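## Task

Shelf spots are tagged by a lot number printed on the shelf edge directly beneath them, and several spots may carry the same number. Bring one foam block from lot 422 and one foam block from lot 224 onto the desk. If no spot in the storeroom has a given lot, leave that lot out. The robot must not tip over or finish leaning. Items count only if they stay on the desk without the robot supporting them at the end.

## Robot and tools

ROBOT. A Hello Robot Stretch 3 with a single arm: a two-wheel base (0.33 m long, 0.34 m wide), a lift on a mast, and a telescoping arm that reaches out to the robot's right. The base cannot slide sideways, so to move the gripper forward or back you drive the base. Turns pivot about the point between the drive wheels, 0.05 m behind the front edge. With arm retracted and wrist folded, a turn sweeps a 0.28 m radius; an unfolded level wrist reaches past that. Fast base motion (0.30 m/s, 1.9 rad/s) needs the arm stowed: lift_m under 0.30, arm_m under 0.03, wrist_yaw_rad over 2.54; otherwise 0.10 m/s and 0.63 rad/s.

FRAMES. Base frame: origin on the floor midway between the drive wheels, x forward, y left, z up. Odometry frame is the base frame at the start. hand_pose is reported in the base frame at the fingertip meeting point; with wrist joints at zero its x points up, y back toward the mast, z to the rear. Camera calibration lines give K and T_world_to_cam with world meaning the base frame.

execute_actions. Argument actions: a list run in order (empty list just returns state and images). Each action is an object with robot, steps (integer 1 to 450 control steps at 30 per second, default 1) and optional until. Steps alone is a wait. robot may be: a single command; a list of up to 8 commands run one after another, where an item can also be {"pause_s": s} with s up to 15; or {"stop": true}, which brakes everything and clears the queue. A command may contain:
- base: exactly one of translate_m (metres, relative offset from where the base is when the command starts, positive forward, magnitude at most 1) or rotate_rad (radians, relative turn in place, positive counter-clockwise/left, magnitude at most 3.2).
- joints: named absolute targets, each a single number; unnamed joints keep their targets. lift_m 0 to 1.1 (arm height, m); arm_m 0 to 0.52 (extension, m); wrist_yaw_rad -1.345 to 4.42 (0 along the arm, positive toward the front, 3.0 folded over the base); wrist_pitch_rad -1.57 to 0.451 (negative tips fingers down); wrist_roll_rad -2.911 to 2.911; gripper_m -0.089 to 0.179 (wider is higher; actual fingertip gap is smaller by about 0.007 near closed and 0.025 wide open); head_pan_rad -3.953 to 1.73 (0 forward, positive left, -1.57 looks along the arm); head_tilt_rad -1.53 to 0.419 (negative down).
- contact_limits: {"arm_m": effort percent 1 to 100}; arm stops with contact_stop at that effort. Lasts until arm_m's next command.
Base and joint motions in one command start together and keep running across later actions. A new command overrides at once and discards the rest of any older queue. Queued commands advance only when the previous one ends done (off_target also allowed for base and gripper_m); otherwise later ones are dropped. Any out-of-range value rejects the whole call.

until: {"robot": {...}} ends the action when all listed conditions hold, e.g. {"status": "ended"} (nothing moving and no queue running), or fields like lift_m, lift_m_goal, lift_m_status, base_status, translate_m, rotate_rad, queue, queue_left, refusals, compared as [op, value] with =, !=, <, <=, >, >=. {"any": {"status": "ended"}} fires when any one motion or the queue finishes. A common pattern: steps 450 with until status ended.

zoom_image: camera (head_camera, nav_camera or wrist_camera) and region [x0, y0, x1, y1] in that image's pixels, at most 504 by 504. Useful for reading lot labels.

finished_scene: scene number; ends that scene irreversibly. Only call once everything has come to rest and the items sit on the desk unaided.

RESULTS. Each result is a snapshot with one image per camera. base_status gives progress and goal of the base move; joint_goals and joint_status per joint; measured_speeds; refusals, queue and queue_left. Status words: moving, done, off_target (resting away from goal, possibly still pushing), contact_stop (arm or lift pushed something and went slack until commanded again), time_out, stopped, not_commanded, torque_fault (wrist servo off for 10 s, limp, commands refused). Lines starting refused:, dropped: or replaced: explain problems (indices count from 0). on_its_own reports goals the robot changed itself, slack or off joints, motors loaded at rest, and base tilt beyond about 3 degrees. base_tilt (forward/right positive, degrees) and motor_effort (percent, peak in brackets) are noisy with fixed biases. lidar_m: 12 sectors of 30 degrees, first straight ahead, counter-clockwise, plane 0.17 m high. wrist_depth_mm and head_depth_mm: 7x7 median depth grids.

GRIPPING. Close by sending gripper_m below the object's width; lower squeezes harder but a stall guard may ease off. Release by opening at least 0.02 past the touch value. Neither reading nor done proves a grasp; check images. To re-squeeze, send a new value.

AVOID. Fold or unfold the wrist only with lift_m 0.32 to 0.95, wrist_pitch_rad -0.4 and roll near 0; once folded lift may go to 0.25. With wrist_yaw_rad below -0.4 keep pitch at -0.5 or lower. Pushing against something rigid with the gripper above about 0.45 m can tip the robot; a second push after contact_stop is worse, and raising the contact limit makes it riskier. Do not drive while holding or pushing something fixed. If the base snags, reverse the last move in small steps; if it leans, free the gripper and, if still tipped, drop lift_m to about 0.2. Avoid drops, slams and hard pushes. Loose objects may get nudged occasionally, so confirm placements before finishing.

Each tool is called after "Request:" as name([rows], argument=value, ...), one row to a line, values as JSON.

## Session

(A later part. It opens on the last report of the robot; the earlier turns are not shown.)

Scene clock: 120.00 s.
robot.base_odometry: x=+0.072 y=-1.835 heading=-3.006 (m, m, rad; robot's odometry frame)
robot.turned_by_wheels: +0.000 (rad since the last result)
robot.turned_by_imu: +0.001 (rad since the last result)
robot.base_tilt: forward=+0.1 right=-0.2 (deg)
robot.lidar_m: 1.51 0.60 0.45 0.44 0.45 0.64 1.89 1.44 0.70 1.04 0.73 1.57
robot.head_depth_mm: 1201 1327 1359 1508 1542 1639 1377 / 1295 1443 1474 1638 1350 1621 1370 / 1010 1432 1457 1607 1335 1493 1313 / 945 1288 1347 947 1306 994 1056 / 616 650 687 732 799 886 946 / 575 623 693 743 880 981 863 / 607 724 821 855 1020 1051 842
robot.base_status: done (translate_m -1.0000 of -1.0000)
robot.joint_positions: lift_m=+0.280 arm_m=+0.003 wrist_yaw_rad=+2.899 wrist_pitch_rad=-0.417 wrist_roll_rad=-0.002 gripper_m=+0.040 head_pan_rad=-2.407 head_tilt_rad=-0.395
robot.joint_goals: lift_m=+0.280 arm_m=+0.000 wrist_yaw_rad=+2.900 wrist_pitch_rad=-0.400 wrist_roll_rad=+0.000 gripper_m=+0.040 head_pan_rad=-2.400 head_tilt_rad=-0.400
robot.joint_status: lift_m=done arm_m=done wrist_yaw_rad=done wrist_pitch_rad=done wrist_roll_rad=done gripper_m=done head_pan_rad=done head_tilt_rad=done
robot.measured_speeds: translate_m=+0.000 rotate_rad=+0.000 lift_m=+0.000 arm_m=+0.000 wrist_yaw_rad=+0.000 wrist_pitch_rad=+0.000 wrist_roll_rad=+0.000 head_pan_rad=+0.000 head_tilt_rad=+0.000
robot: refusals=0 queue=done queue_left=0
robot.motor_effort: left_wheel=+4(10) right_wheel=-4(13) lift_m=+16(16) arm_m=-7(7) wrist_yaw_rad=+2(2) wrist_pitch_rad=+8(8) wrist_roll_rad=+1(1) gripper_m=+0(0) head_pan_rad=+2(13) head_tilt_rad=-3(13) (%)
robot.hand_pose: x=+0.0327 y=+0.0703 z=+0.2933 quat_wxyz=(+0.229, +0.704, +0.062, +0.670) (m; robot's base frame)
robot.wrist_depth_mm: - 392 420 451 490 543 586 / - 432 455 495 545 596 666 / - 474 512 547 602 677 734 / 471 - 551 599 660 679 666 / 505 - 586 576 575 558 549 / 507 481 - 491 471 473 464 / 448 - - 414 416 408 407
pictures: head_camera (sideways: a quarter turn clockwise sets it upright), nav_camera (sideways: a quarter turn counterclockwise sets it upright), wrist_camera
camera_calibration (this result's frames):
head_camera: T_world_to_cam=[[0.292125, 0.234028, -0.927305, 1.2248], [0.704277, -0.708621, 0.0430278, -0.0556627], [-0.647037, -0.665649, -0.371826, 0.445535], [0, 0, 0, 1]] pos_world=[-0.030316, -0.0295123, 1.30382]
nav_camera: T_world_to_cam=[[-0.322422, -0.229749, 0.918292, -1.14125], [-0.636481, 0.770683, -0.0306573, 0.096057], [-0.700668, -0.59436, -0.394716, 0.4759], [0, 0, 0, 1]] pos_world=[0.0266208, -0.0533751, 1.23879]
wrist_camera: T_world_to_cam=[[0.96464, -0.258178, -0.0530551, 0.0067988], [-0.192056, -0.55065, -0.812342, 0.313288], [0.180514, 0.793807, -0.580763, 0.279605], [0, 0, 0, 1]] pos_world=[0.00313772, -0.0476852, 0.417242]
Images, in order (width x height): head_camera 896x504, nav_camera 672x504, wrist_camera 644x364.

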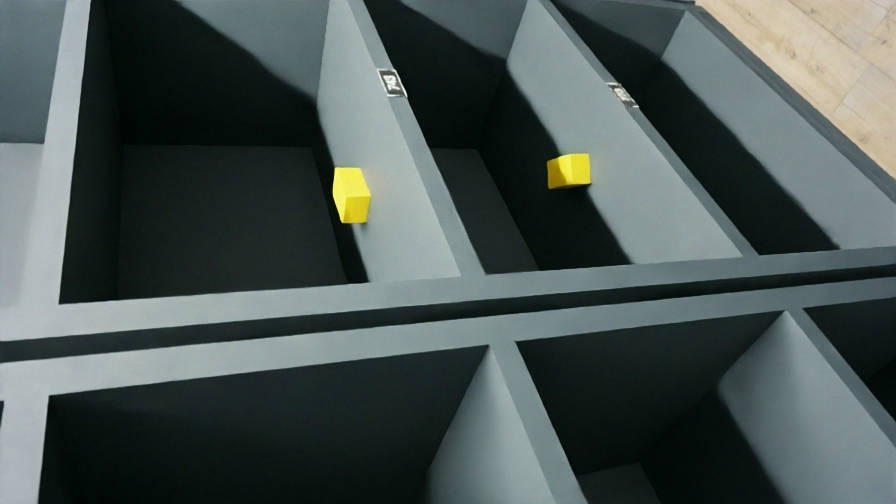

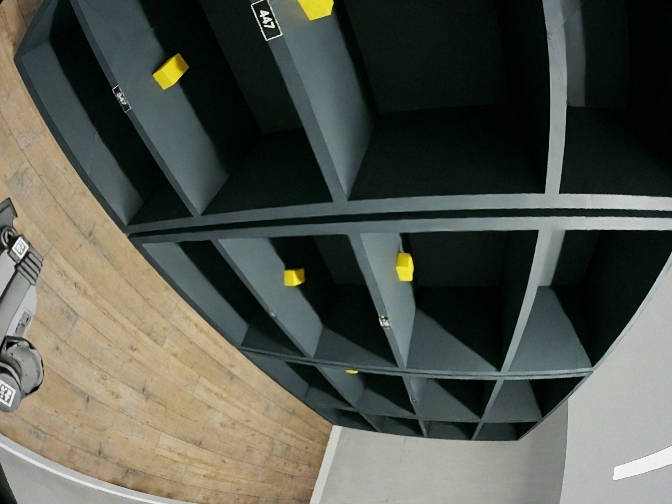

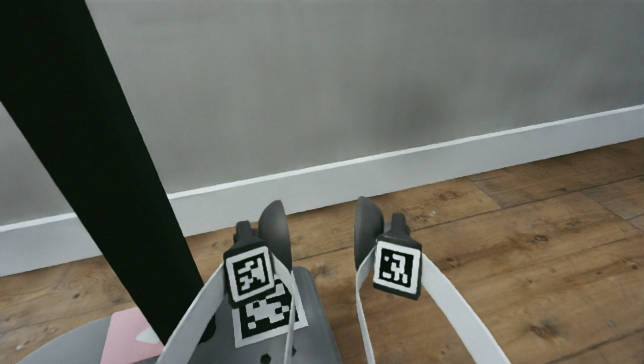

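Request:
execute_actions([
  {"robot": [{"base": {"translate_m": -1.0}, "joints": {"head_pan_rad": -2.45, "head_tilt_rad": -0.4}}], "steps": 450, "until": {"robot": {"status": "ended"}}},
])

Scene clock: 125.40 s.
robot.base_odometry: x=+1.063 y=-1.699 heading=-3.006 (m, m, rad; robot's odometry frame)
robot.turned_by_wheels: +0.000 (rad since the last result)
robot.turned_by_imu: +0.001 (rad since the last result)
robot.base_tilt: forward=+0.1 right=-0.1 (deg)
robot.lidar_m: 1.64 0.64 0.47 0.46 0.48 0.67 1.99 1.38 0.64 1.01 0.76 0.81
robot.head_depth_mm: 1134 1236 1288 1410 1506 1620 1377 / 1202 1336 1372 1527 1399 1629 1390 / 1017 1432 1463 1636 1297 1485 1322 / 807 1310 1350 951 1370 1064 1317 / 756 1181 1241 761 777 834 886 / 555 587 618 655 707 792 835 / 516 554 616 705 667 969 842
robot.base_status: done (translate_m -1.0000 of -1.0000)
robot.joint_positions: lift_m=+0.280 arm_m=+0.003 wrist_yaw_rad=+2.899 wrist_pitch_rad=-0.417 wrist_roll_rad=-0.002 gripper_m=+0.040 head_pan_rad=-2.443 head_tilt_rad=-0.396
robot.joint_goals: lift_m=+0.280 arm_m=+0.000 wrist_yaw_rad=+2.900 wrist_pitch_rad=-0.400 wrist_roll_rad=+0.000 gripper_m=+0.040 head_pan_rad=-2.450 head_tilt_rad=-0.400
robot.joint_status: lift_m=done arm_m=done wrist_yaw_rad=done wrist_pitch_rad=done wrist_roll_rad=done gripper_m=done head_pan_rad=done head_tilt_rad=done
robot.measured_speeds: translate_m=+0.000 rotate_rad=+0.000 lift_m=+0.000 arm_m=+0.000 wrist_yaw_rad=+0.000 wrist_pitch_rad=+0.000 wrist_roll_rad=+0.000 head_pan_rad=+0.000 head_tilt_rad=+0.000
robot: refusals=0 queue=done queue_left=0
robot.motor_effort: left_wheel=+4(9) right_wheel=-4(14) lift_m=+16(15) arm_m=-6(6) wrist_yaw_rad=+2(1) wrist_pitch_rad=+8(8) wrist_roll_rad=+1(1) gripper_m=+0(0) head_pan_rad=-3(10) head_tilt_rad=-1(3) (%)
robot.hand_pose: x=+0.0327 y=+0.0703 z=+0.2933 quat_wxyz=(+0.229, +0.704, +0.062, +0.670) (m; robot's base frame)
robot.wrist_depth_mm: - 413 444 480 522 563 623 / - 445 481 524 568 625 698 / - 495 530 576 623 691 758 / 494 - 582 627 669 682 665 / 533 - 587 571 581 554 548 / 510 484 - 487 468 472 464 / 446 - - 419 413 410 402
pictures: head_camera (sideways: a quarter turn clockwise sets it upright), nav_camera (sideways: a quarter turn counterclockwise sets it upright), wrist_camera
camera_calibration (this result's frames):
head_camera: T_world_to_cam=[[0.300511, 0.223466, -0.92723, 1.22466], [0.678273, -0.733548, 0.0430373, -0.0555164], [-0.670551, -0.641849, -0.372011, 0.445919], [0, 0, 0, 1]] pos_world=[-0.0313563, -0.0281809, 1.30381]
nav_camera: T_world_to_cam=[[-0.330633, -0.218097, 0.918213, -1.1411], [-0.608287, 0.793125, -0.0306485, 0.0958735], [-0.721574, -0.568671, -0.394899, 0.476266], [0, 0, 0, 1]] pos_world=[0.0246934, -0.0540719, 1.23879]
wrist_camera: T_world_to_cam=[[0.964639, -0.258178, -0.0530552, 0.00679883], [-0.192056, -0.55065, -0.812342, 0.313288], [0.180514, 0.793807, -0.580763, 0.279605], [0, 0, 0, 1]] pos_world=[0.00313773, -0.0476852, 0.417242]
Images, in order (width x height): head_camera 896x504, nav_camera 672x504, wrist_camera 644x364.

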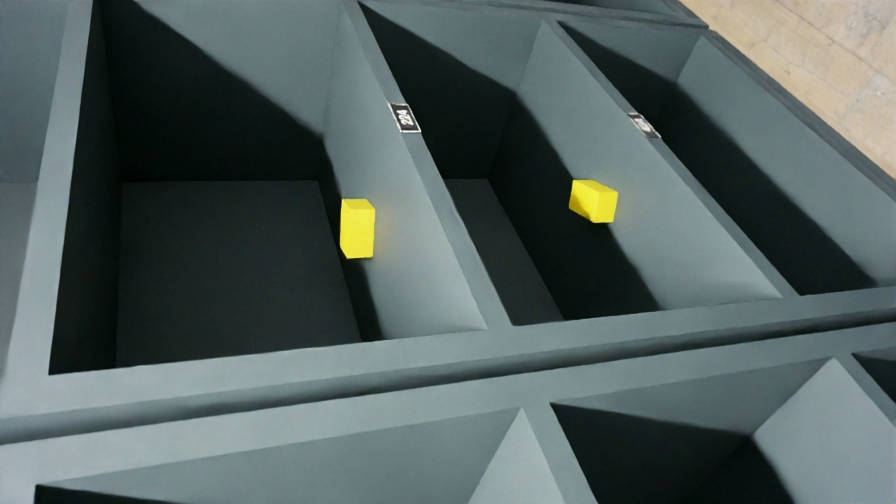

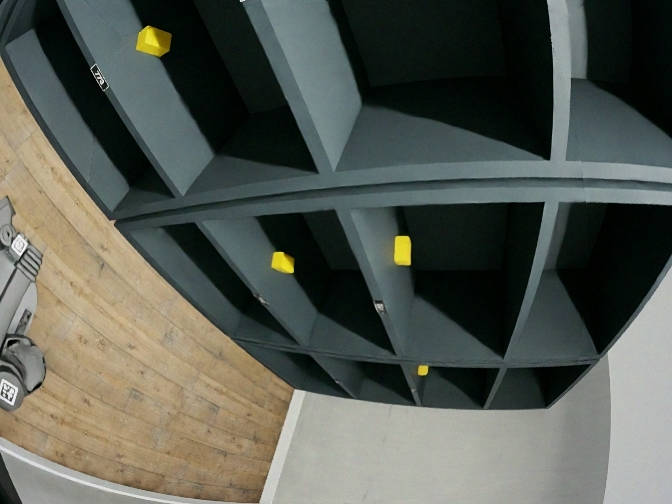

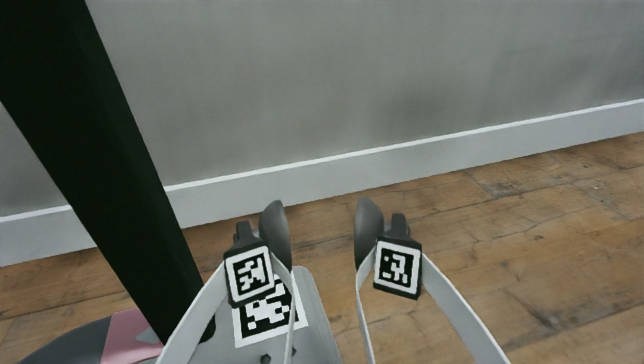

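Request:
zoom_image(camera="head_camera", region=[320, 90, 460, 270])

Request:
zoom_image(camera="head_camera", region=[605, 95, 685, 155])

Region (320, 90, 460, 270) of head_camera's 896x504 image, scaled by 2.800, with more detail than that image has.

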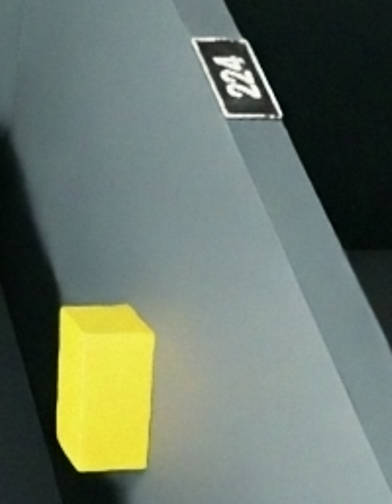

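Region (605, 95, 685, 155) of head_camera's 896x504 image, scaled by 6.300, with more detail than that image has; it fills the top 378 rows of this view, and the rest is white.

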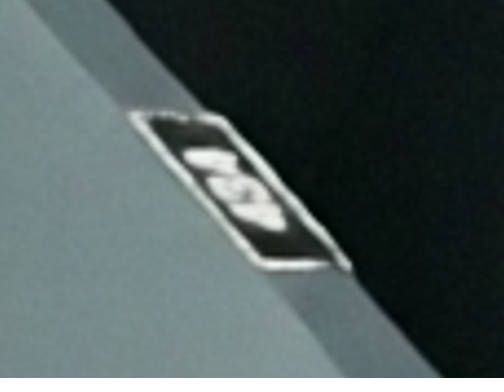

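Request:
execute_actions([
  {"robot": {"base": {"translate_m": -0.93}, "joints": {"head_pan_rad": -1.5, "head_tilt_rad": -0.35}}, "steps": 450, "until": {"robot": {"translate_m": ["<", -0.45]}}},
  {"robot": {"joints": {"lift_m": 0.9}}, "steps": 300, "until": {"robot": {"lift_m": [">", 0.36]}}},
  {"robot": {"joints": {"wrist_yaw_rad": 0.39, "gripper_m": 0.15}}, "steps": 300, "until": {"robot": {"wrist_yaw_rad": ["<", 0.8]}}},
  {"robot": {"joints": {"lift_m": 1.095}}, "steps": 400, "until": {"robot": {"status": "ended"}}},
])

Scene clock: 137.10 s.
robot.base_odometry: x=+1.984 y=-1.573 heading=-3.006 (m, m, rad; robot's odometry frame)
robot.turned_by_wheels: +0.000 (rad since the last result)
robot.turned_by_imu: +0.001 (rad since the last result)
robot.base_tilt: forward=+0.1 right=-0.2 (deg)
robot.lidar_m: 1.72 0.67 0.50 0.48 0.50 0.70 1.32 1.37 0.63 0.99 0.74 0.79
robot.head_depth_mm: 568 840 - - - - - / 554 854 - - - - - / 540 870 929 - - - 803 / 526 886 941 - 619 1002 850 / 513 899 961 920 625 1043 858 / 499 914 978 941 653 1077 863 / 487 927 987 952 677 1021 869
robot.base_status: done (translate_m -0.9300 of -0.9300)
robot.joint_positions: lift_m=+1.095 arm_m=+0.003 wrist_yaw_rad=+0.392 wrist_pitch_rad=-0.416 wrist_roll_rad=-0.002 gripper_m=+0.150 head_pan_rad=-1.507 head_tilt_rad=-0.359
robot.joint_goals: lift_m=+1.095 arm_m=+0.000 wrist_yaw_rad=+0.390 wrist_pitch_rad=-0.400 wrist_roll_rad=+0.000 gripper_m=+0.150 head_pan_rad=-1.500 head_tilt_rad=-0.350
robot.joint_status: lift_m=done arm_m=done wrist_yaw_rad=done wrist_pitch_rad=done wrist_roll_rad=done gripper_m=done head_pan_rad=done head_tilt_rad=done
robot.measured_speeds: translate_m=+0.000 rotate_rad=+0.000 lift_m=+0.000 arm_m=+0.000 wrist_yaw_rad=+0.000 wrist_pitch_rad=+0.000 wrist_roll_rad=+0.000 head_pan_rad=+0.000 head_tilt_rad=+0.000
robot: refusals=0 queue=done queue_left=0
robot.motor_effort: left_wheel=+4(11) right_wheel=-4(13) lift_m=+26(27) arm_m=-6(7) wrist_yaw_rad=-2(3) wrist_pitch_rad=+8(8) wrist_roll_rad=+1(1) gripper_m=+0(94) head_pan_rad=+3(36) head_tilt_rad=+4(10) (%)
robot.hand_pose: x=+0.0642 y=-0.3553 z=+1.1077 quat_wxyz=(+0.708, +0.278, -0.649, -0.009) (m; robot's base frame)
robot.wrist_depth_mm: 424 525 749 729 665 602 559 / 459 548 694 725 693 645 592 / 558 524 528 517 504 493 482 / - 576 454 413 395 389 380 / - 694 910 962 893 330 319 / - - 802 819 808 774 564 / - - 931 710 700 692 615
pictures: head_camera (sideways: a quarter turn clockwise sets it upright), nav_camera (sideways: a quarter turn counterclockwise sets it upright), wrist_camera
camera_calibration (this result's frames):
head_camera: T_world_to_cam=[[0.000472238, 0.340503, -0.940243, 1.24347], [0.992784, 0.112588, 0.0412717, -0.0551384], [0.119914, -0.933478, -0.337993, 0.396826], [0, 0, 0, 1]] pos_world=[0.00656856, -0.0467693, 1.30557]
nav_camera: T_world_to_cam=[[-0.02264, -0.361886, 0.931947, -1.16091], [-0.99927, -0.0205159, -0.032242, 0.100335], [0.0307876, -0.931997, -0.361157, 0.427767], [0, 0, 0, 1]] pos_world=[0.0608085, -0.01938, 1.23963]
wrist_camera: T_world_to_cam=[[-0.929948, -0.363844, -0.0530597, -0.00610596], [-0.171639, 0.557174, -0.812464, 1.13895], [0.325173, -0.746441, -0.580592, 0.528038], [0, 0, 0, 1]] pos_world=[0.0181057, -0.242664, 1.2316]
Images, in order (width x height): head_camera 896x504, nav_camera 672x504, wrist_camera 644x364.

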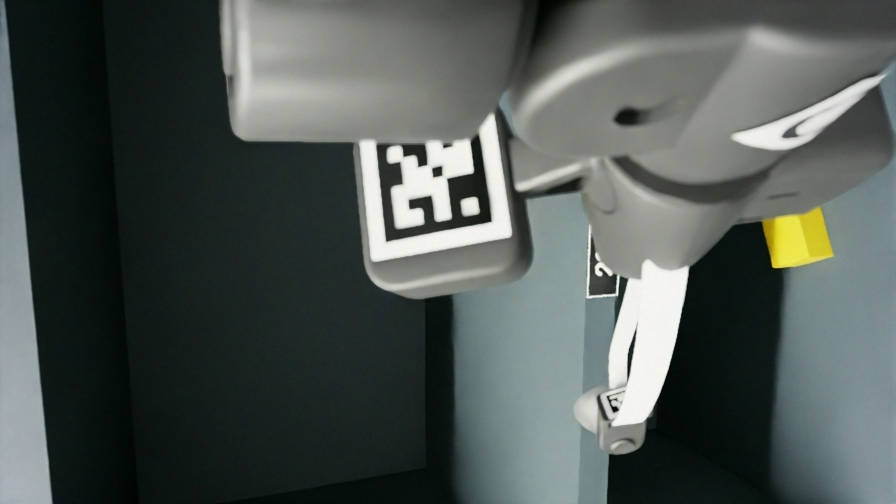

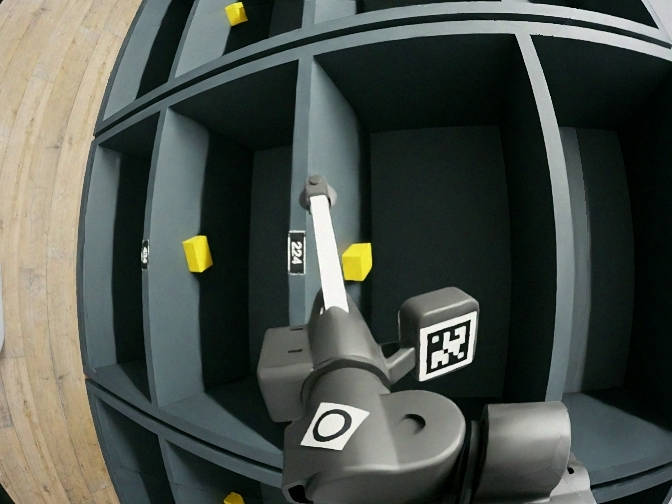

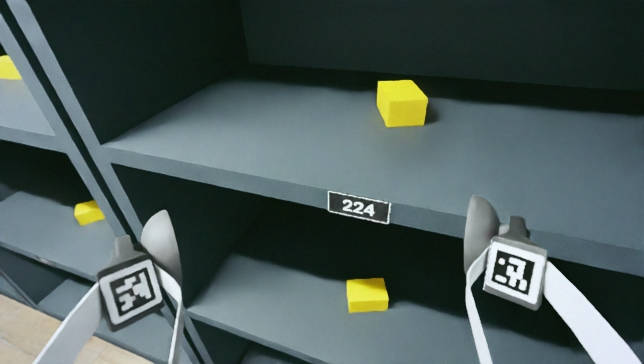

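Request:
zoom_image(camera="wrist_camera", region=[355, 65, 455, 140])

Region (355, 65, 455, 140) of wrist_camera's 644x364 image, scaled by 5.040; it fills the top 378 rows of this view, and the rest is white.

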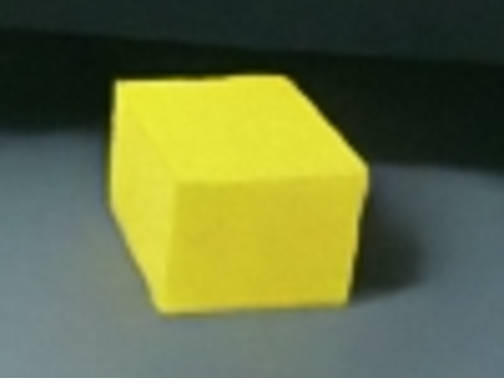

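Request:
execute_actions([
  {"robot": {"joints": {"arm_m": 0.40}}, "steps": 300, "until": {"robot": {"status": "ended"}}},
])

Scene clock: 141.87 s.
robot.base_odometry: x=+1.984 y=-1.573 heading=-3.006 (m, m, rad; robot's odometry frame)
robot.turned_by_wheels: +0.000 (rad since the last result)
robot.turned_by_imu: +0.001 (rad since the last result)
robot.base_tilt: forward=+0.1 right=-0.2 (deg)
robot.lidar_m: 1.72 0.67 0.50 0.48 0.50 0.70 1.32 1.37 0.63 0.99 0.74 0.79
robot.head_depth_mm: 568 834 916 865 601 1053 840 / 555 847 - 879 608 1059 843 / 541 869 - 828 613 1069 847 / 525 885 941 807 621 1081 852 / 513 897 961 920 626 1087 858 / 500 914 980 935 668 1090 862 / 488 924 983 951 678 1021 868
robot.base_status: done (translate_m -0.9300 of -0.9300)
robot.joint_positions: lift_m=+1.095 arm_m=+0.400 wrist_yaw_rad=+0.390 wrist_pitch_rad=-0.416 wrist_roll_rad=-0.002 gripper_m=+0.150 head_pan_rad=-1.507 head_tilt_rad=-0.359
robot.joint_goals: lift_m=+1.095 arm_m=+0.400 wrist_yaw_rad=+0.390 wrist_pitch_rad=-0.400 wrist_roll_rad=+0.000 gripper_m=+0.150 head_pan_rad=-1.500 head_tilt_rad=-0.350
robot.joint_status: lift_m=done arm_m=done wrist_yaw_rad=done wrist_pitch_rad=done wrist_roll_rad=done gripper_m=done head_pan_rad=done head_tilt_rad=done
robot.measured_speeds: translate_m=+0.000 rotate_rad=+0.000 lift_m=+0.000 arm_m=+0.000 wrist_yaw_rad=+0.000 wrist_pitch_rad=+0.000 wrist_roll_rad=+0.000 head_pan_rad=+0.000 head_tilt_rad=+0.000
robot: refusals=0 queue=done queue_left=0
robot.motor_effort: left_wheel=+4(4) right_wheel=-4(5) lift_m=+26(26) arm_m=+7(6) wrist_yaw_rad=-1(2) wrist_pitch_rad=+8(8) wrist_roll_rad=+1(1) gripper_m=+0(1) head_pan_rad=+3(3) head_tilt_rad=+6(4) (%)
robot.hand_pose: x=+0.0640 y=-0.7523 z=+1.1077 quat_wxyz=(+0.708, +0.278, -0.649, -0.009) (m; robot's base frame)
robot.wrist_depth_mm: 406 415 373 338 306 280 260 / 418 470 413 369 334 304 280 / 426 505 464 415 369 333 300 / 407 416 407 400 387 357 329 / 343 347 332 328 320 326 313 / 288 - 279 222 270 259 264 / 252 243 241 193 235 234 230
pictures: head_camera (sideways: a quarter turn clockwise sets it upright), nav_camera (sideways: a quarter turn counterclockwise sets it upright), wrist_camera
camera_calibration (this result's frames):
head_camera: T_world_to_cam=[[0.000448738, 0.340349, -0.940299, 1.24354], [0.992773, 0.112692, 0.0412637, -0.0551279], [0.120008, -0.933522, -0.337839, 0.396625], [0, 0, 0, 1]] pos_world=[0.00657309, -0.0467687, 1.30557]
nav_camera: T_world_to_cam=[[-0.0226143, -0.361736, 0.932006, -1.16098], [-0.999267, -0.0206189, -0.0322491, 0.100344], [0.0308826, -0.932053, -0.361004, 0.427567], [0, 0, 0, 1]] pos_world=[0.0608111, -0.0193849, 1.23963]
wrist_camera: T_world_to_cam=[[-0.930418, -0.36264, -0.0530597, -0.149872], [-0.170917, 0.557394, -0.812465, 1.36023], [0.324208, -0.746863, -0.580591, 0.231521], [0, 0, 0, 1]] pos_world=[0.0179827, -0.639619, 1.23161]
Images, in order (width x height): head_camera 896x504, nav_camera 672x504, wrist_camera 644x364.

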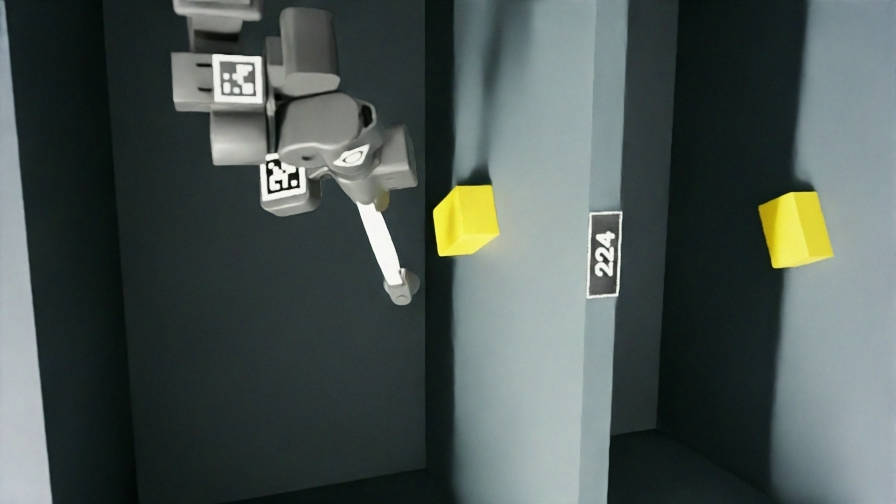

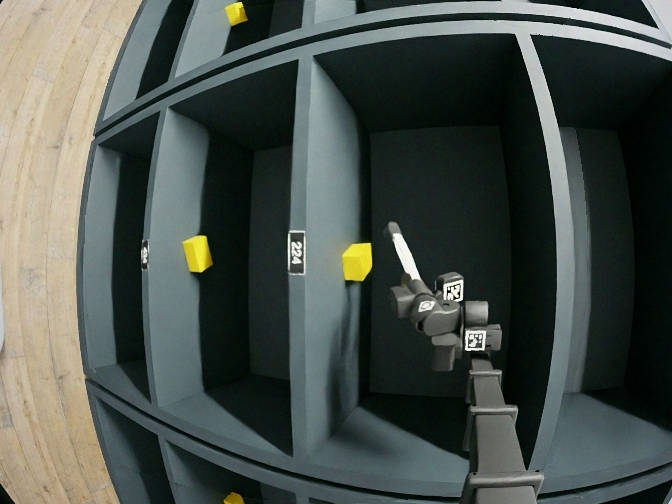

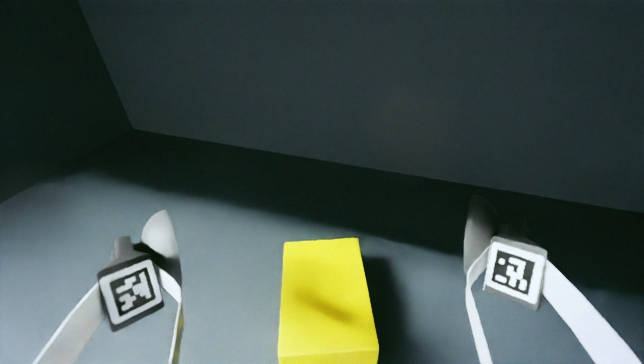

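Request:
execute_actions([
  {"robot": [{"joints": {"lift_m": 1.014, "arm_m": 0.415}}, {"joints": {"gripper_m": 0.012}}], "steps": 300, "until": {"robot": {"status": "ended"}}},
])

Scene clock: 146.43 s.
robot.base_odometry: x=+1.984 y=-1.573 heading=-3.006 (m, m, rad; robot's odometry frame)
robot.turned_by_wheels: +0.000 (rad since the last result)
robot.turned_by_imu: +0.001 (rad since the last result)
robot.base_tilt: forward=+0.1 right=-0.2 (deg)
robot.lidar_m: 1.72 0.67 0.50 0.48 0.50 0.70 1.32 1.37 0.63 0.99 0.74 0.79
robot.head_depth_mm: 569 848 886 804 600 1053 836 / 554 856 897 763 608 1059 843 / 541 874 920 742 614 1070 848 / 527 886 947 912 621 1076 850 / 514 901 963 923 627 1082 859 / 500 914 978 935 669 1093 863 / 488 925 984 953 678 1020 867
robot.base_status: done (translate_m -0.9300 of -0.9300)
robot.joint_positions: lift_m=+1.014 arm_m=+0.415 wrist_yaw_rad=+0.390 wrist_pitch_rad=-0.414 wrist_roll_rad=-0.002 gripper_m=+0.013 head_pan_rad=-1.507 head_tilt_rad=-0.359
robot.joint_goals: lift_m=+1.014 arm_m=+0.415 wrist_yaw_rad=+0.390 wrist_pitch_rad=-0.400 wrist_roll_rad=+0.000 gripper_m=+0.012 head_pan_rad=-1.500 head_tilt_rad=-0.350
robot.joint_status: lift_m=done arm_m=done wrist_yaw_rad=done wrist_pitch_rad=done wrist_roll_rad=done gripper_m=done head_pan_rad=done head_tilt_rad=done
robot.measured_speeds: translate_m=+0.000 rotate_rad=+0.000 lift_m=+0.000 arm_m=+0.000 wrist_yaw_rad=+0.000 wrist_pitch_rad=+0.000 wrist_roll_rad=+0.000 head_pan_rad=+0.000 head_tilt_rad=+0.000
robot: refusals=0 queue=done queue_left=0
robot.motor_effort: left_wheel=+4(4) right_wheel=-5(5) lift_m=+16(26) arm_m=+7(7) wrist_yaw_rad=+0(1) wrist_pitch_rad=+7(8) wrist_roll_rad=+1(1) gripper_m=-22(100) head_pan_rad=+3(2) head_tilt_rad=+5(4) (%)
robot.hand_pose: x=+0.0641 y=-0.7676 z=+1.0279 quat_wxyz=(+0.708, +0.277, -0.650, -0.008) (m; robot's base frame)
robot.wrist_depth_mm: 406 402 357 321 293 267 249 / 417 441 396 356 317 291 267 / 366 354 348 340 328 306 284 / 280 273 268 181 259 253 248 / 225 222 217 150 203 207 205 / 189 188 132 129 152 178 175 / 163 161 158 146 152 154 152
pictures: head_camera (sideways: a quarter turn clockwise sets it upright), nav_camera (sideways: a quarter turn counterclockwise sets it upright), wrist_camera
camera_calibration (this result's frames):
head_camera: T_world_to_cam=[[0.0004488, 0.340349, -0.940299, 1.24354], [0.992773, 0.112692, 0.0412637, -0.0551279], [0.120008, -0.933522, -0.337838, 0.396625], [0, 0, 0, 1]] pos_world=[0.00657309, -0.0467687, 1.30557]
nav_camera: T_world_to_cam=[[-0.0226144, -0.361735, 0.932006, -1.16098], [-0.999267, -0.0206188, -0.0322491, 0.100344], [0.0308825, -0.932053, -0.361004, 0.427567], [0, 0, 0, 1]] pos_world=[0.0608111, -0.0193849, 1.23963]
wrist_camera: T_world_to_cam=[[-0.930375, -0.362743, -0.0530965, -0.159593], [-0.170264, 0.555803, -0.813691, 1.30387], [0.324672, -0.747998, -0.578867, 0.171055], [0, 0, 0, 1]] pos_world=[0.017984, -0.654638, 1.15149]
Images, in order (width x height): head_camera 896x504, nav_camera 672x504, wrist_camera 644x364.

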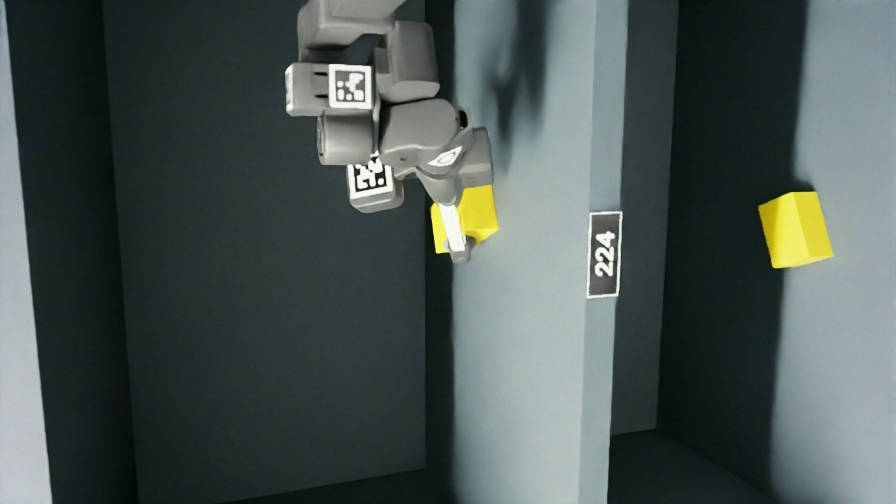

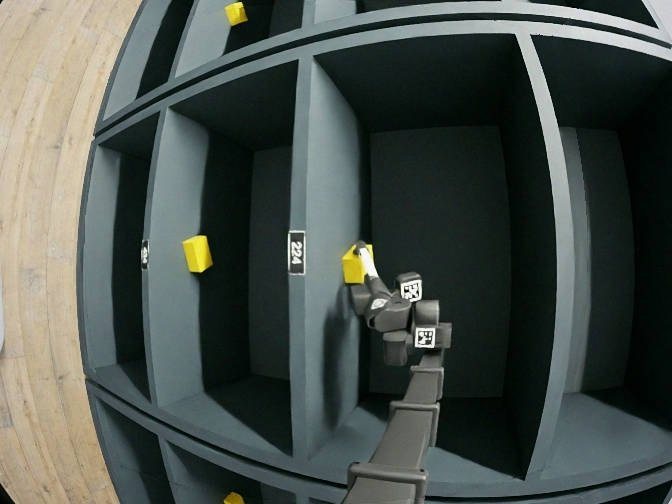

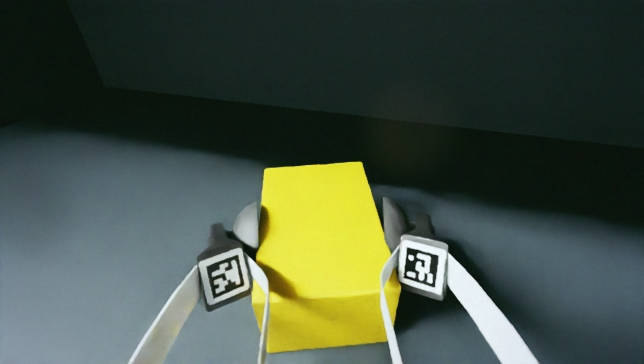

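Request:
execute_actions([
  {"robot": [{"joints": {"lift_m": 1.05}}, {"joints": {"arm_m": 0.0, "head_pan_rad": 0.0, "head_tilt_rad": -0.9}}], "steps": 300, "until": {"robot": {"arm_m": ["<", 0.03]}}},
  {"robot": {"joints": {"lift_m": 0.34}, "base": {"translate_m": 1.0}}, "steps": 300, "until": {"robot": {"lift_m": ["<", 0.9]}}},
  {"robot": {"joints": {"wrist_yaw_rad": 2.65}}, "steps": 300, "until": {"robot": {"wrist_yaw_rad": [">", 2.62]}}},
])

Scene clock: 155.50 s.
robot.base_odometry: x=+1.681 y=-1.614 heading=-3.006 (m, m, rad; robot's odometry frame)
robot.turned_by_wheels: +0.000 (rad since the last result)
robot.turned_by_imu: +0.001 (rad since the last result)
robot.base_tilt: forward=+0.5 right=+0.6 (deg)
robot.lidar_m: 1.69 0.66 0.49 0.48 0.50 0.69 1.63 0.83 0.93 0.73 0.58 1.27
robot.head_depth_mm: 2712 2151 1880 1628 1397 1232 1101 / 2811 2428 1975 1647 1412 1245 1105 / 2845 2448 1982 1652 1428 1249 1111 / 2845 2487 1994 1674 1431 1253 1131 / 2691 2370 2014 1688 1446 1265 1126 / 1652 1644 1638 1584 1429 1270 1130 / 1194 1187 1186 1186 1179 1173 1102
robot.base_status: moving (translate_m +0.3064 of +1.0000)
robot.joint_positions: lift_m=+0.707 arm_m=+0.003 wrist_yaw_rad=+2.631 wrist_pitch_rad=-0.417 wrist_roll_rad=-0.002 gripper_m=+0.013 head_pan_rad=-0.007 head_tilt_rad=-0.889
robot.joint_goals: lift_m=+0.340 arm_m=+0.000 wrist_yaw_rad=+2.650 wrist_pitch_rad=-0.400 wrist_roll_rad=+0.000 gripper_m=+0.012 head_pan_rad=+0.000 head_tilt_rad=-0.900
robot.joint_status: lift_m=moving arm_m=moving wrist_yaw_rad=moving wrist_pitch_rad=done wrist_roll_rad=done gripper_m=done head_pan_rad=done head_tilt_rad=done
robot.measured_speeds: translate_m=+0.100 rotate_rad=+0.000 lift_m=-0.110 arm_m=+0.000 wrist_yaw_rad=+0.350 wrist_pitch_rad=+0.000 wrist_roll_rad=+0.000 head_pan_rad=+0.000 head_tilt_rad=+0.000
robot: refusals=0 queue=running queue_left=0
robot.motor_effort: left_wheel=+6(10) right_wheel=-3(4) lift_m=+16(28) arm_m=-5(7) wrist_yaw_rad=+2(3) wrist_pitch_rad=+9(8) wrist_roll_rad=+1(1) gripper_m=-21(22) head_pan_rad=+3(35) head_tilt_rad=-5(37) (%)
robot.hand_pose: x=+0.0884 y=+0.0482 z=+0.7198 quat_wxyz=(+0.317, +0.706, -0.032, +0.633) (m; robot's base frame)
robot.wrist_depth_mm: 386 430 486 559 678 848 - / 407 458 531 616 740 951 - / 434 491 572 693 839 - - / 467 524 605 181 994 - - / 497 576 638 150 - - - / 555 621 132 129 525 971 933 / - 683 821 146 835 851 821
pictures: head_camera (sideways: a quarter turn clockwise sets it upright), nav_camera (sideways: a quarter turn counterclockwise sets it upright), wrist_camera
camera_calibration (this result's frames):
head_camera: T_world_to_cam=[[-0.76802, 0.0275713, -0.639832, 0.8565], [-0.0145395, 0.998065, 0.0604605, -0.0739396], [0.640261, 0.0557377, -0.766133, 0.950653], [0, 0, 0, 1]] pos_world=[0.048068, -0.00280563, 1.28081]
nav_camera: T_world_to_cam=[[0.780862, -0.0511464, 0.622606, -0.76253], [-0.0605591, -0.998146, -0.00604435, 0.0604885], [0.621761, -0.0329846, -0.782512, 0.972316], [0, 0, 0, 1]] pos_world=[-0.00545367, 0.0534472, 1.23597]
wrist_camera: T_world_to_cam=[[0.861926, -0.50425, -0.0530604, -0.00907972], [-0.331158, -0.480612, -0.812002, 0.66692], [0.38395, 0.717457, -0.581238, 0.520828], [0, 0, 0, 1]] pos_world=[0.0287097, -0.0577204, 0.843783]
Images, in order (width x height): head_camera 896x504, nav_camera 672x504, wrist_camera 644x364.

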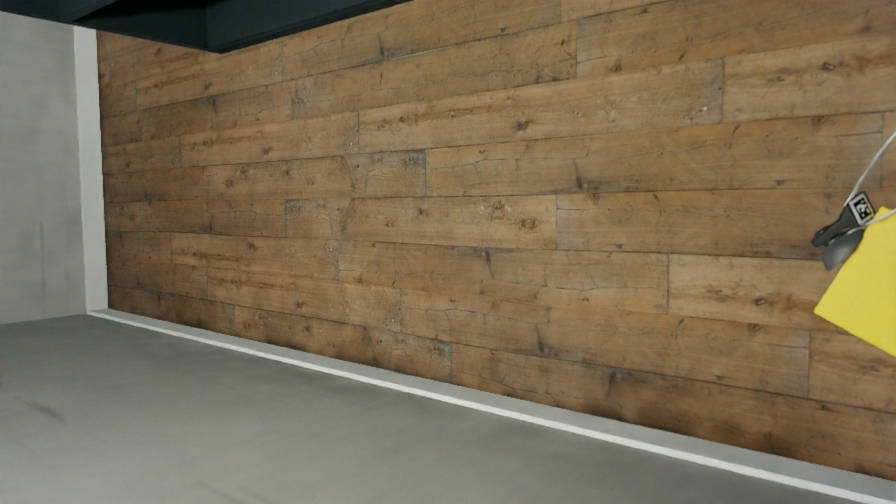

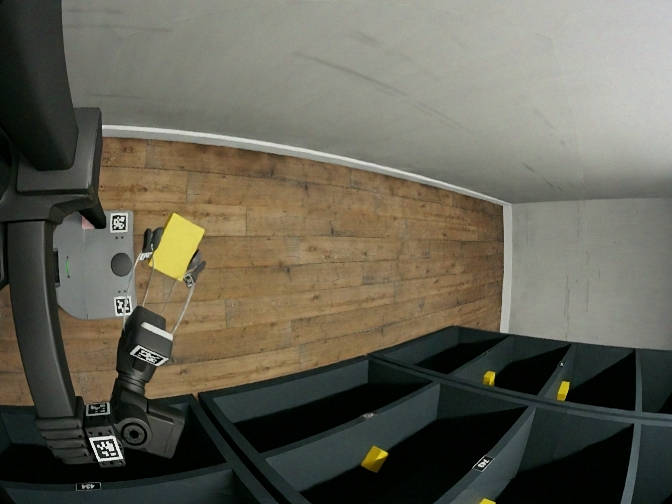

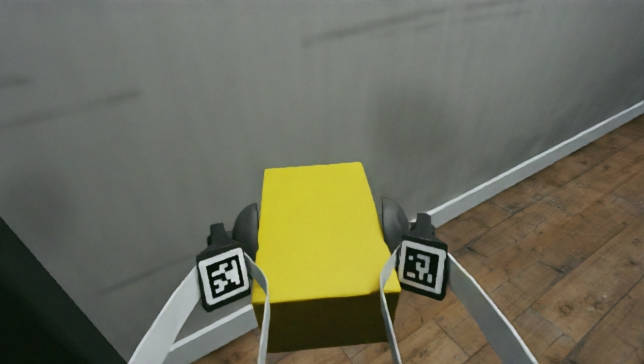

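Request:
execute_actions([
  {"robot": {"joints": {"lift_m": 0.285}}, "steps": 300, "until": {"robot": {"lift_m": ["<", 0.297]}}},
  {"robot": {"base": {"translate_m": 1.0}}, "steps": 300, "until": {"robot": {"x": ["<", 0.7]}}},
  {"robot": {"base": {"translate_m": 1.0}}, "steps": 300, "until": {"robot": {"x": ["<", 0.1]}}},
  {"robot": [{"base": {"translate_m": 1.0}}, {"base": {"rotate_rad": -1.62}}], "steps": 450, "until": {"robot": {"status": "ended"}}},
])

Scene clock: 170.33 s.
robot.base_odometry: x=-0.900 y=-1.968 heading=+1.658 (m, m, rad; robot's odometry frame)
robot.turned_by_wheels: -1.620 (rad since the last result)
robot.turned_by_imu: -1.653 (rad since the last result)
robot.base_tilt: forward=+0.1 right=-0.2 (deg)
robot.lidar_m: 2.34 0.77 0.55 0.52 0.54 0.43 0.41 0.42 0.56 1.42 1.51 0.79
robot.head_depth_mm: 2897 2412 1934 1555 1406 1232 1098 / 2935 2426 1963 1636 1415 1240 1101 / 2987 2467 1974 1650 1419 1248 1110 / 2965 2508 1991 1664 1430 1258 1118 / 2982 2534 2018 1685 1446 1266 1125 / 2328 2240 1955 1706 1454 1276 1129 / 1571 1518 1477 1432 1359 1254 1139
robot.base_status: done (rotate_rad -1.6198 of -1.6200)
robot.joint_positions: lift_m=+0.285 arm_m=+0.003 wrist_yaw_rad=+2.649 wrist_pitch_rad=-0.418 wrist_roll_rad=-0.002 gripper_m=+0.013 head_pan_rad=-0.007 head_tilt_rad=-0.890
robot.joint_goals: lift_m=+0.285 arm_m=+0.000 wrist_yaw_rad=+2.650 wrist_pitch_rad=-0.400 wrist_roll_rad=+0.000 gripper_m=+0.012 head_pan_rad=+0.000 head_tilt_rad=-0.900
robot.joint_status: lift_m=done arm_m=done wrist_yaw_rad=done wrist_pitch_rad=done wrist_roll_rad=done gripper_m=done head_pan_rad=done head_tilt_rad=done
robot.measured_speeds: translate_m=+0.000 rotate_rad=+0.000 lift_m=+0.000 arm_m=+0.000 wrist_yaw_rad=+0.000 wrist_pitch_rad=+0.000 wrist_roll_rad=+0.000 head_pan_rad=+0.000 head_tilt_rad=+0.000
robot: refusals=0 queue=done queue_left=0
robot.motor_effort: left_wheel=+4(15) right_wheel=-4(10) lift_m=+16(15) arm_m=-6(6) wrist_yaw_rad=+2(4) wrist_pitch_rad=+9(9) wrist_roll_rad=+1(1) gripper_m=-22(22) head_pan_rad=+2(3) head_tilt_rad=-6(6) (%)
robot.hand_pose: x=+0.0850 y=+0.0500 z=+0.2980 quat_wxyz=(+0.311, +0.706, -0.026, +0.636) (m; robot's base frame)
robot.wrist_depth_mm: 414 468 539 634 767 999 - / 445 496 584 687 870 - - / 472 539 623 753 872 864 847 / 496 580 669 181 689 684 672 / 534 581 577 150 547 563 556 / - 503 130 129 293 480 472 / - - - 145 411 414 411
pictures: head_camera (sideways: a quarter turn clockwise sets it upright), nav_camera (sideways: a quarter turn counterclockwise sets it upright), wrist_camera
camera_calibration (this result's frames):
head_camera: T_world_to_cam=[[-0.768602, 0.027368, -0.639141, 0.855603], [-0.0147544, 0.99806, 0.0604799, -0.0739634], [0.639557, 0.0559151, -0.766708, 0.951406], [0, 0, 0, 1]] pos_world=[0.0480497, -0.00279418, 1.28077]
nav_camera: T_world_to_cam=[[0.781436, -0.0509395, 0.621903, -0.761618], [-0.0602952, -0.998163, -0.00599622, 0.0604242], [0.621066, -0.0328121, -0.783071, 0.973047], [0, 0, 0, 1]] pos_world=[-0.00552738, 0.0534445, 1.23598]
wrist_camera: T_world_to_cam=[[0.870589, -0.489144, -0.0530481, -0.029049], [-0.32304, -0.486947, -0.811497, 0.323594], [0.371107, 0.723617, -0.581943, 0.276723], [0, 0, 0, 1]] pos_world=[0.0271297, -0.0568776, 0.422091]
Images, in order (width x height): head_camera 896x504, nav_camera 672x504, wrist_camera 644x364.

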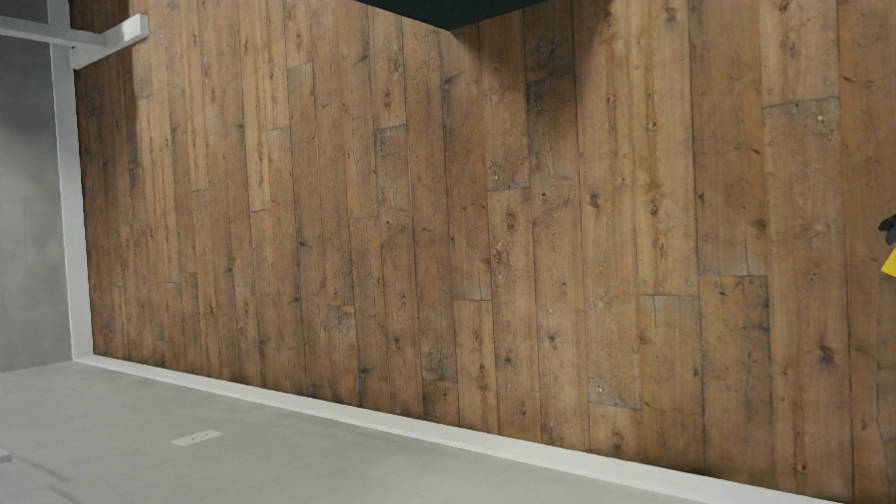

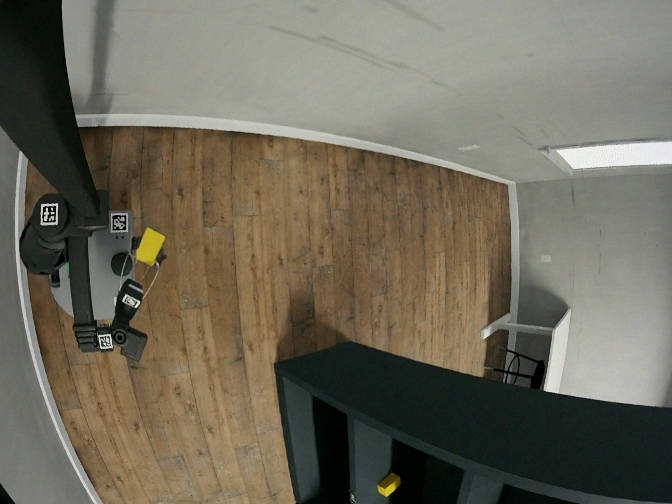

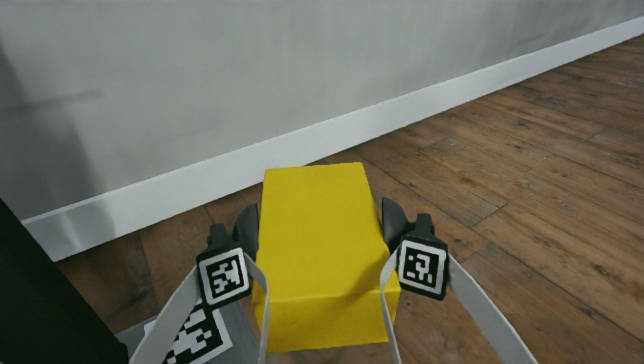

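Request:
execute_actions([
  {"robot": {"base": {"translate_m": 1.0}, "joints": {"head_pan_rad": -1.45, "head_tilt_rad": -0.7}}, "steps": 300, "until": {"robot": {"y": [">", -1.4]}}},
  {"robot": {"base": {"translate_m": 1.0}}, "steps": 300, "until": {"robot": {"y": [">", -0.8]}}},
  {"robot": {"base": {"translate_m": 1.0}}, "steps": 300, "until": {"robot": {"y": [">", -0.14]}}},
  {"robot": {"base": {"translate_m": 1.0}}, "steps": 300, "until": {"robot": {"y": [">", 0.35]}}},
  {"robot": {"joints": {"lift_m": 0.80}}, "steps": 300, "until": {"robot": {"lift_m": [">", 0.5]}}},
  {"robot": {"joints": {"wrist_yaw_rad": 0.0}}, "steps": 300, "until": {"robot": {"status": "ended"}}},
])

Scene clock: 185.37 s.
robot.base_odometry: x=-1.147 y=+0.858 heading=+1.658 (m, m, rad; robot's odometry frame)
robot.turned_by_wheels: +0.000 (rad since the last result)
robot.turned_by_imu: +0.002 (rad since the last result)
robot.base_tilt: forward=+0.2 right=-0.1 (deg)
robot.lidar_m: 0.51 0.52 0.65 0.62 0.64 0.85 1.85 1.85 2.47 0.76 0.74 0.53
robot.head_depth_mm: 3440 1843 1114 861 1585 1337 - / 3438 1626 1127 898 1604 - - / 3517 1651 1147 908 1237 1330 1169 / 3156 1688 1160 916 1547 1362 1178 / 1881 1653 1180 928 1648 1378 1186 / 1329 1362 1195 939 1434 1351 1191 / 1028 1043 1058 979 1089 1113 1117
robot.base_status: done (translate_m +1.0000 of +1.0000)
robot.joint_positions: lift_m=+0.800 arm_m=+0.003 wrist_yaw_rad=+0.002 wrist_pitch_rad=-0.418 wrist_roll_rad=-0.002 gripper_m=+0.013 head_pan_rad=-1.443 head_tilt_rad=-0.705
robot.joint_goals: lift_m=+0.800 arm_m=+0.000 wrist_yaw_rad=+0.000 wrist_pitch_rad=-0.400 wrist_roll_rad=+0.000 gripper_m=+0.012 head_pan_rad=-1.450 head_tilt_rad=-0.700
robot.joint_status: lift_m=done arm_m=done wrist_yaw_rad=done wrist_pitch_rad=done wrist_roll_rad=done gripper_m=done head_pan_rad=done head_tilt_rad=done
robot.measured_speeds: translate_m=+0.000 rotate_rad=+0.000 lift_m=+0.000 arm_m=+0.000 wrist_yaw_rad=+0.000 wrist_pitch_rad=+0.000 wrist_roll_rad=+0.000 head_pan_rad=+0.000 head_tilt_rad=+0.000
robot: refusals=0 queue=done queue_left=0
robot.motor_effort: left_wheel=+4(14) right_wheel=-4(9) lift_m=+26(26) arm_m=-7(7) wrist_yaw_rad=-3(3) wrist_pitch_rad=+9(9) wrist_roll_rad=+1(1) gripper_m=-22(22) head_pan_rad=-4(37) head_tilt_rad=+2(21) (%)
robot.hand_pose: x=-0.0211 y=-0.3720 z=+0.8123 quat_wxyz=(+0.693, +0.148, -0.691, -0.146) (m; robot's base frame)
robot.wrist_depth_mm: 728 - - - - - - / 652 694 665 649 642 - - / 502 478 467 467 478 - - / 635 968 645 182 - - - / 662 - - 151 - - - / 661 991 131 129 - - - / 643 884 942 145 934 946 920
pictures: head_camera (sideways: a quarter turn clockwise sets it upright), nav_camera (sideways: a quarter turn counterclockwise sets it upright), wrist_camera
camera_calibration (this result's frames):
head_camera: T_world_to_cam=[[-0.0592998, 0.63579, -0.769581, 1.02126], [0.985702, 0.159102, 0.0554891, -0.0735827], [0.157721, -0.755286, -0.636134, 0.784521], [0, 0, 0, 1]] pos_world=[0.00935591, -0.0450643, 1.28909]
nav_camera: T_world_to_cam=[[0.0380371, -0.654592, 0.755025, -0.93056], [-0.996978, -0.0760771, -0.0157309, 0.0788142], [0.0677374, -0.752145, -0.655507, 0.810522], [0, 0, 0, 1]] pos_world=[0.0590691, 0.00648905, 1.23514]
wrist_camera: T_world_to_cam=[[-0.998448, 0.0169191, -0.0530548, 0.0329836], [0.0529821, 0.58195, -0.811497, 0.906821], [0.0171454, -0.813049, -0.581943, 0.341607], [0, 0, 0, 1]] pos_world=[-0.0209699, -0.25054, 0.936428]
Images, in order (width x height): head_camera 896x504, nav_camera 672x504, wrist_camera 644x364.

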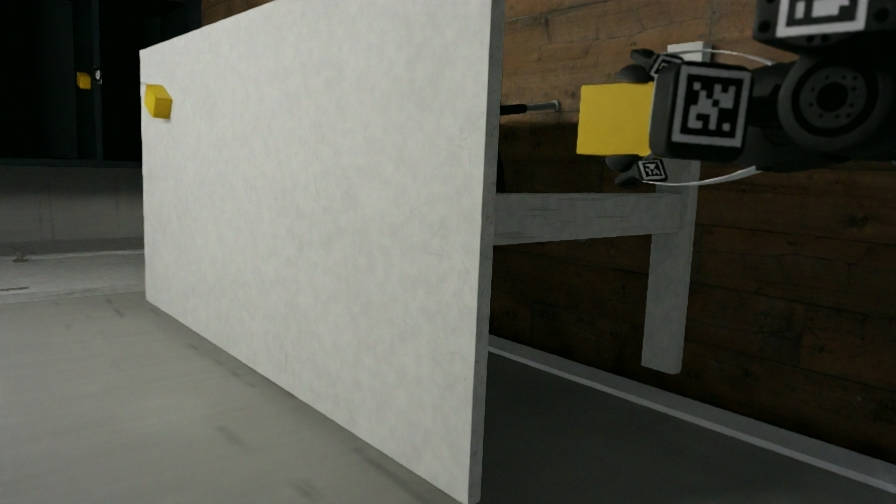

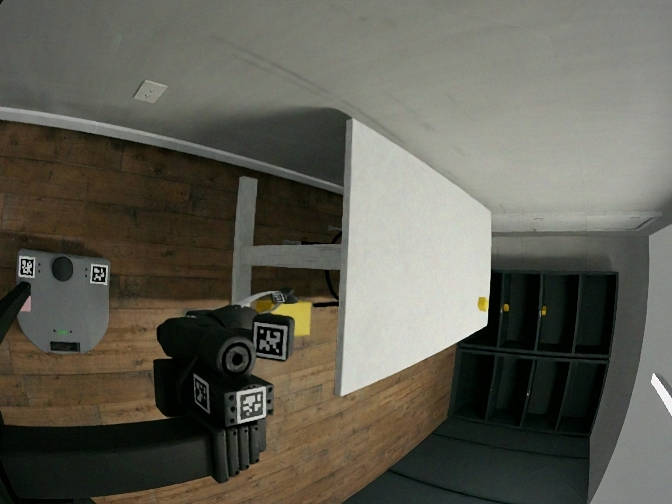

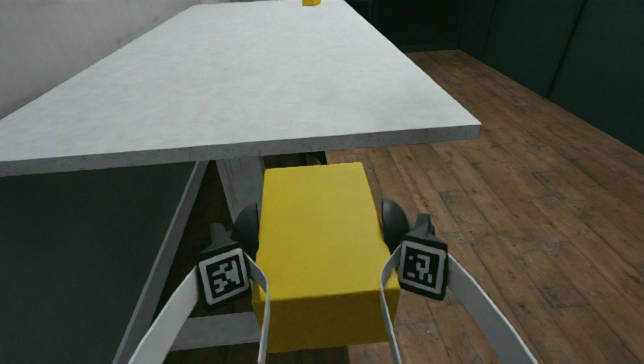

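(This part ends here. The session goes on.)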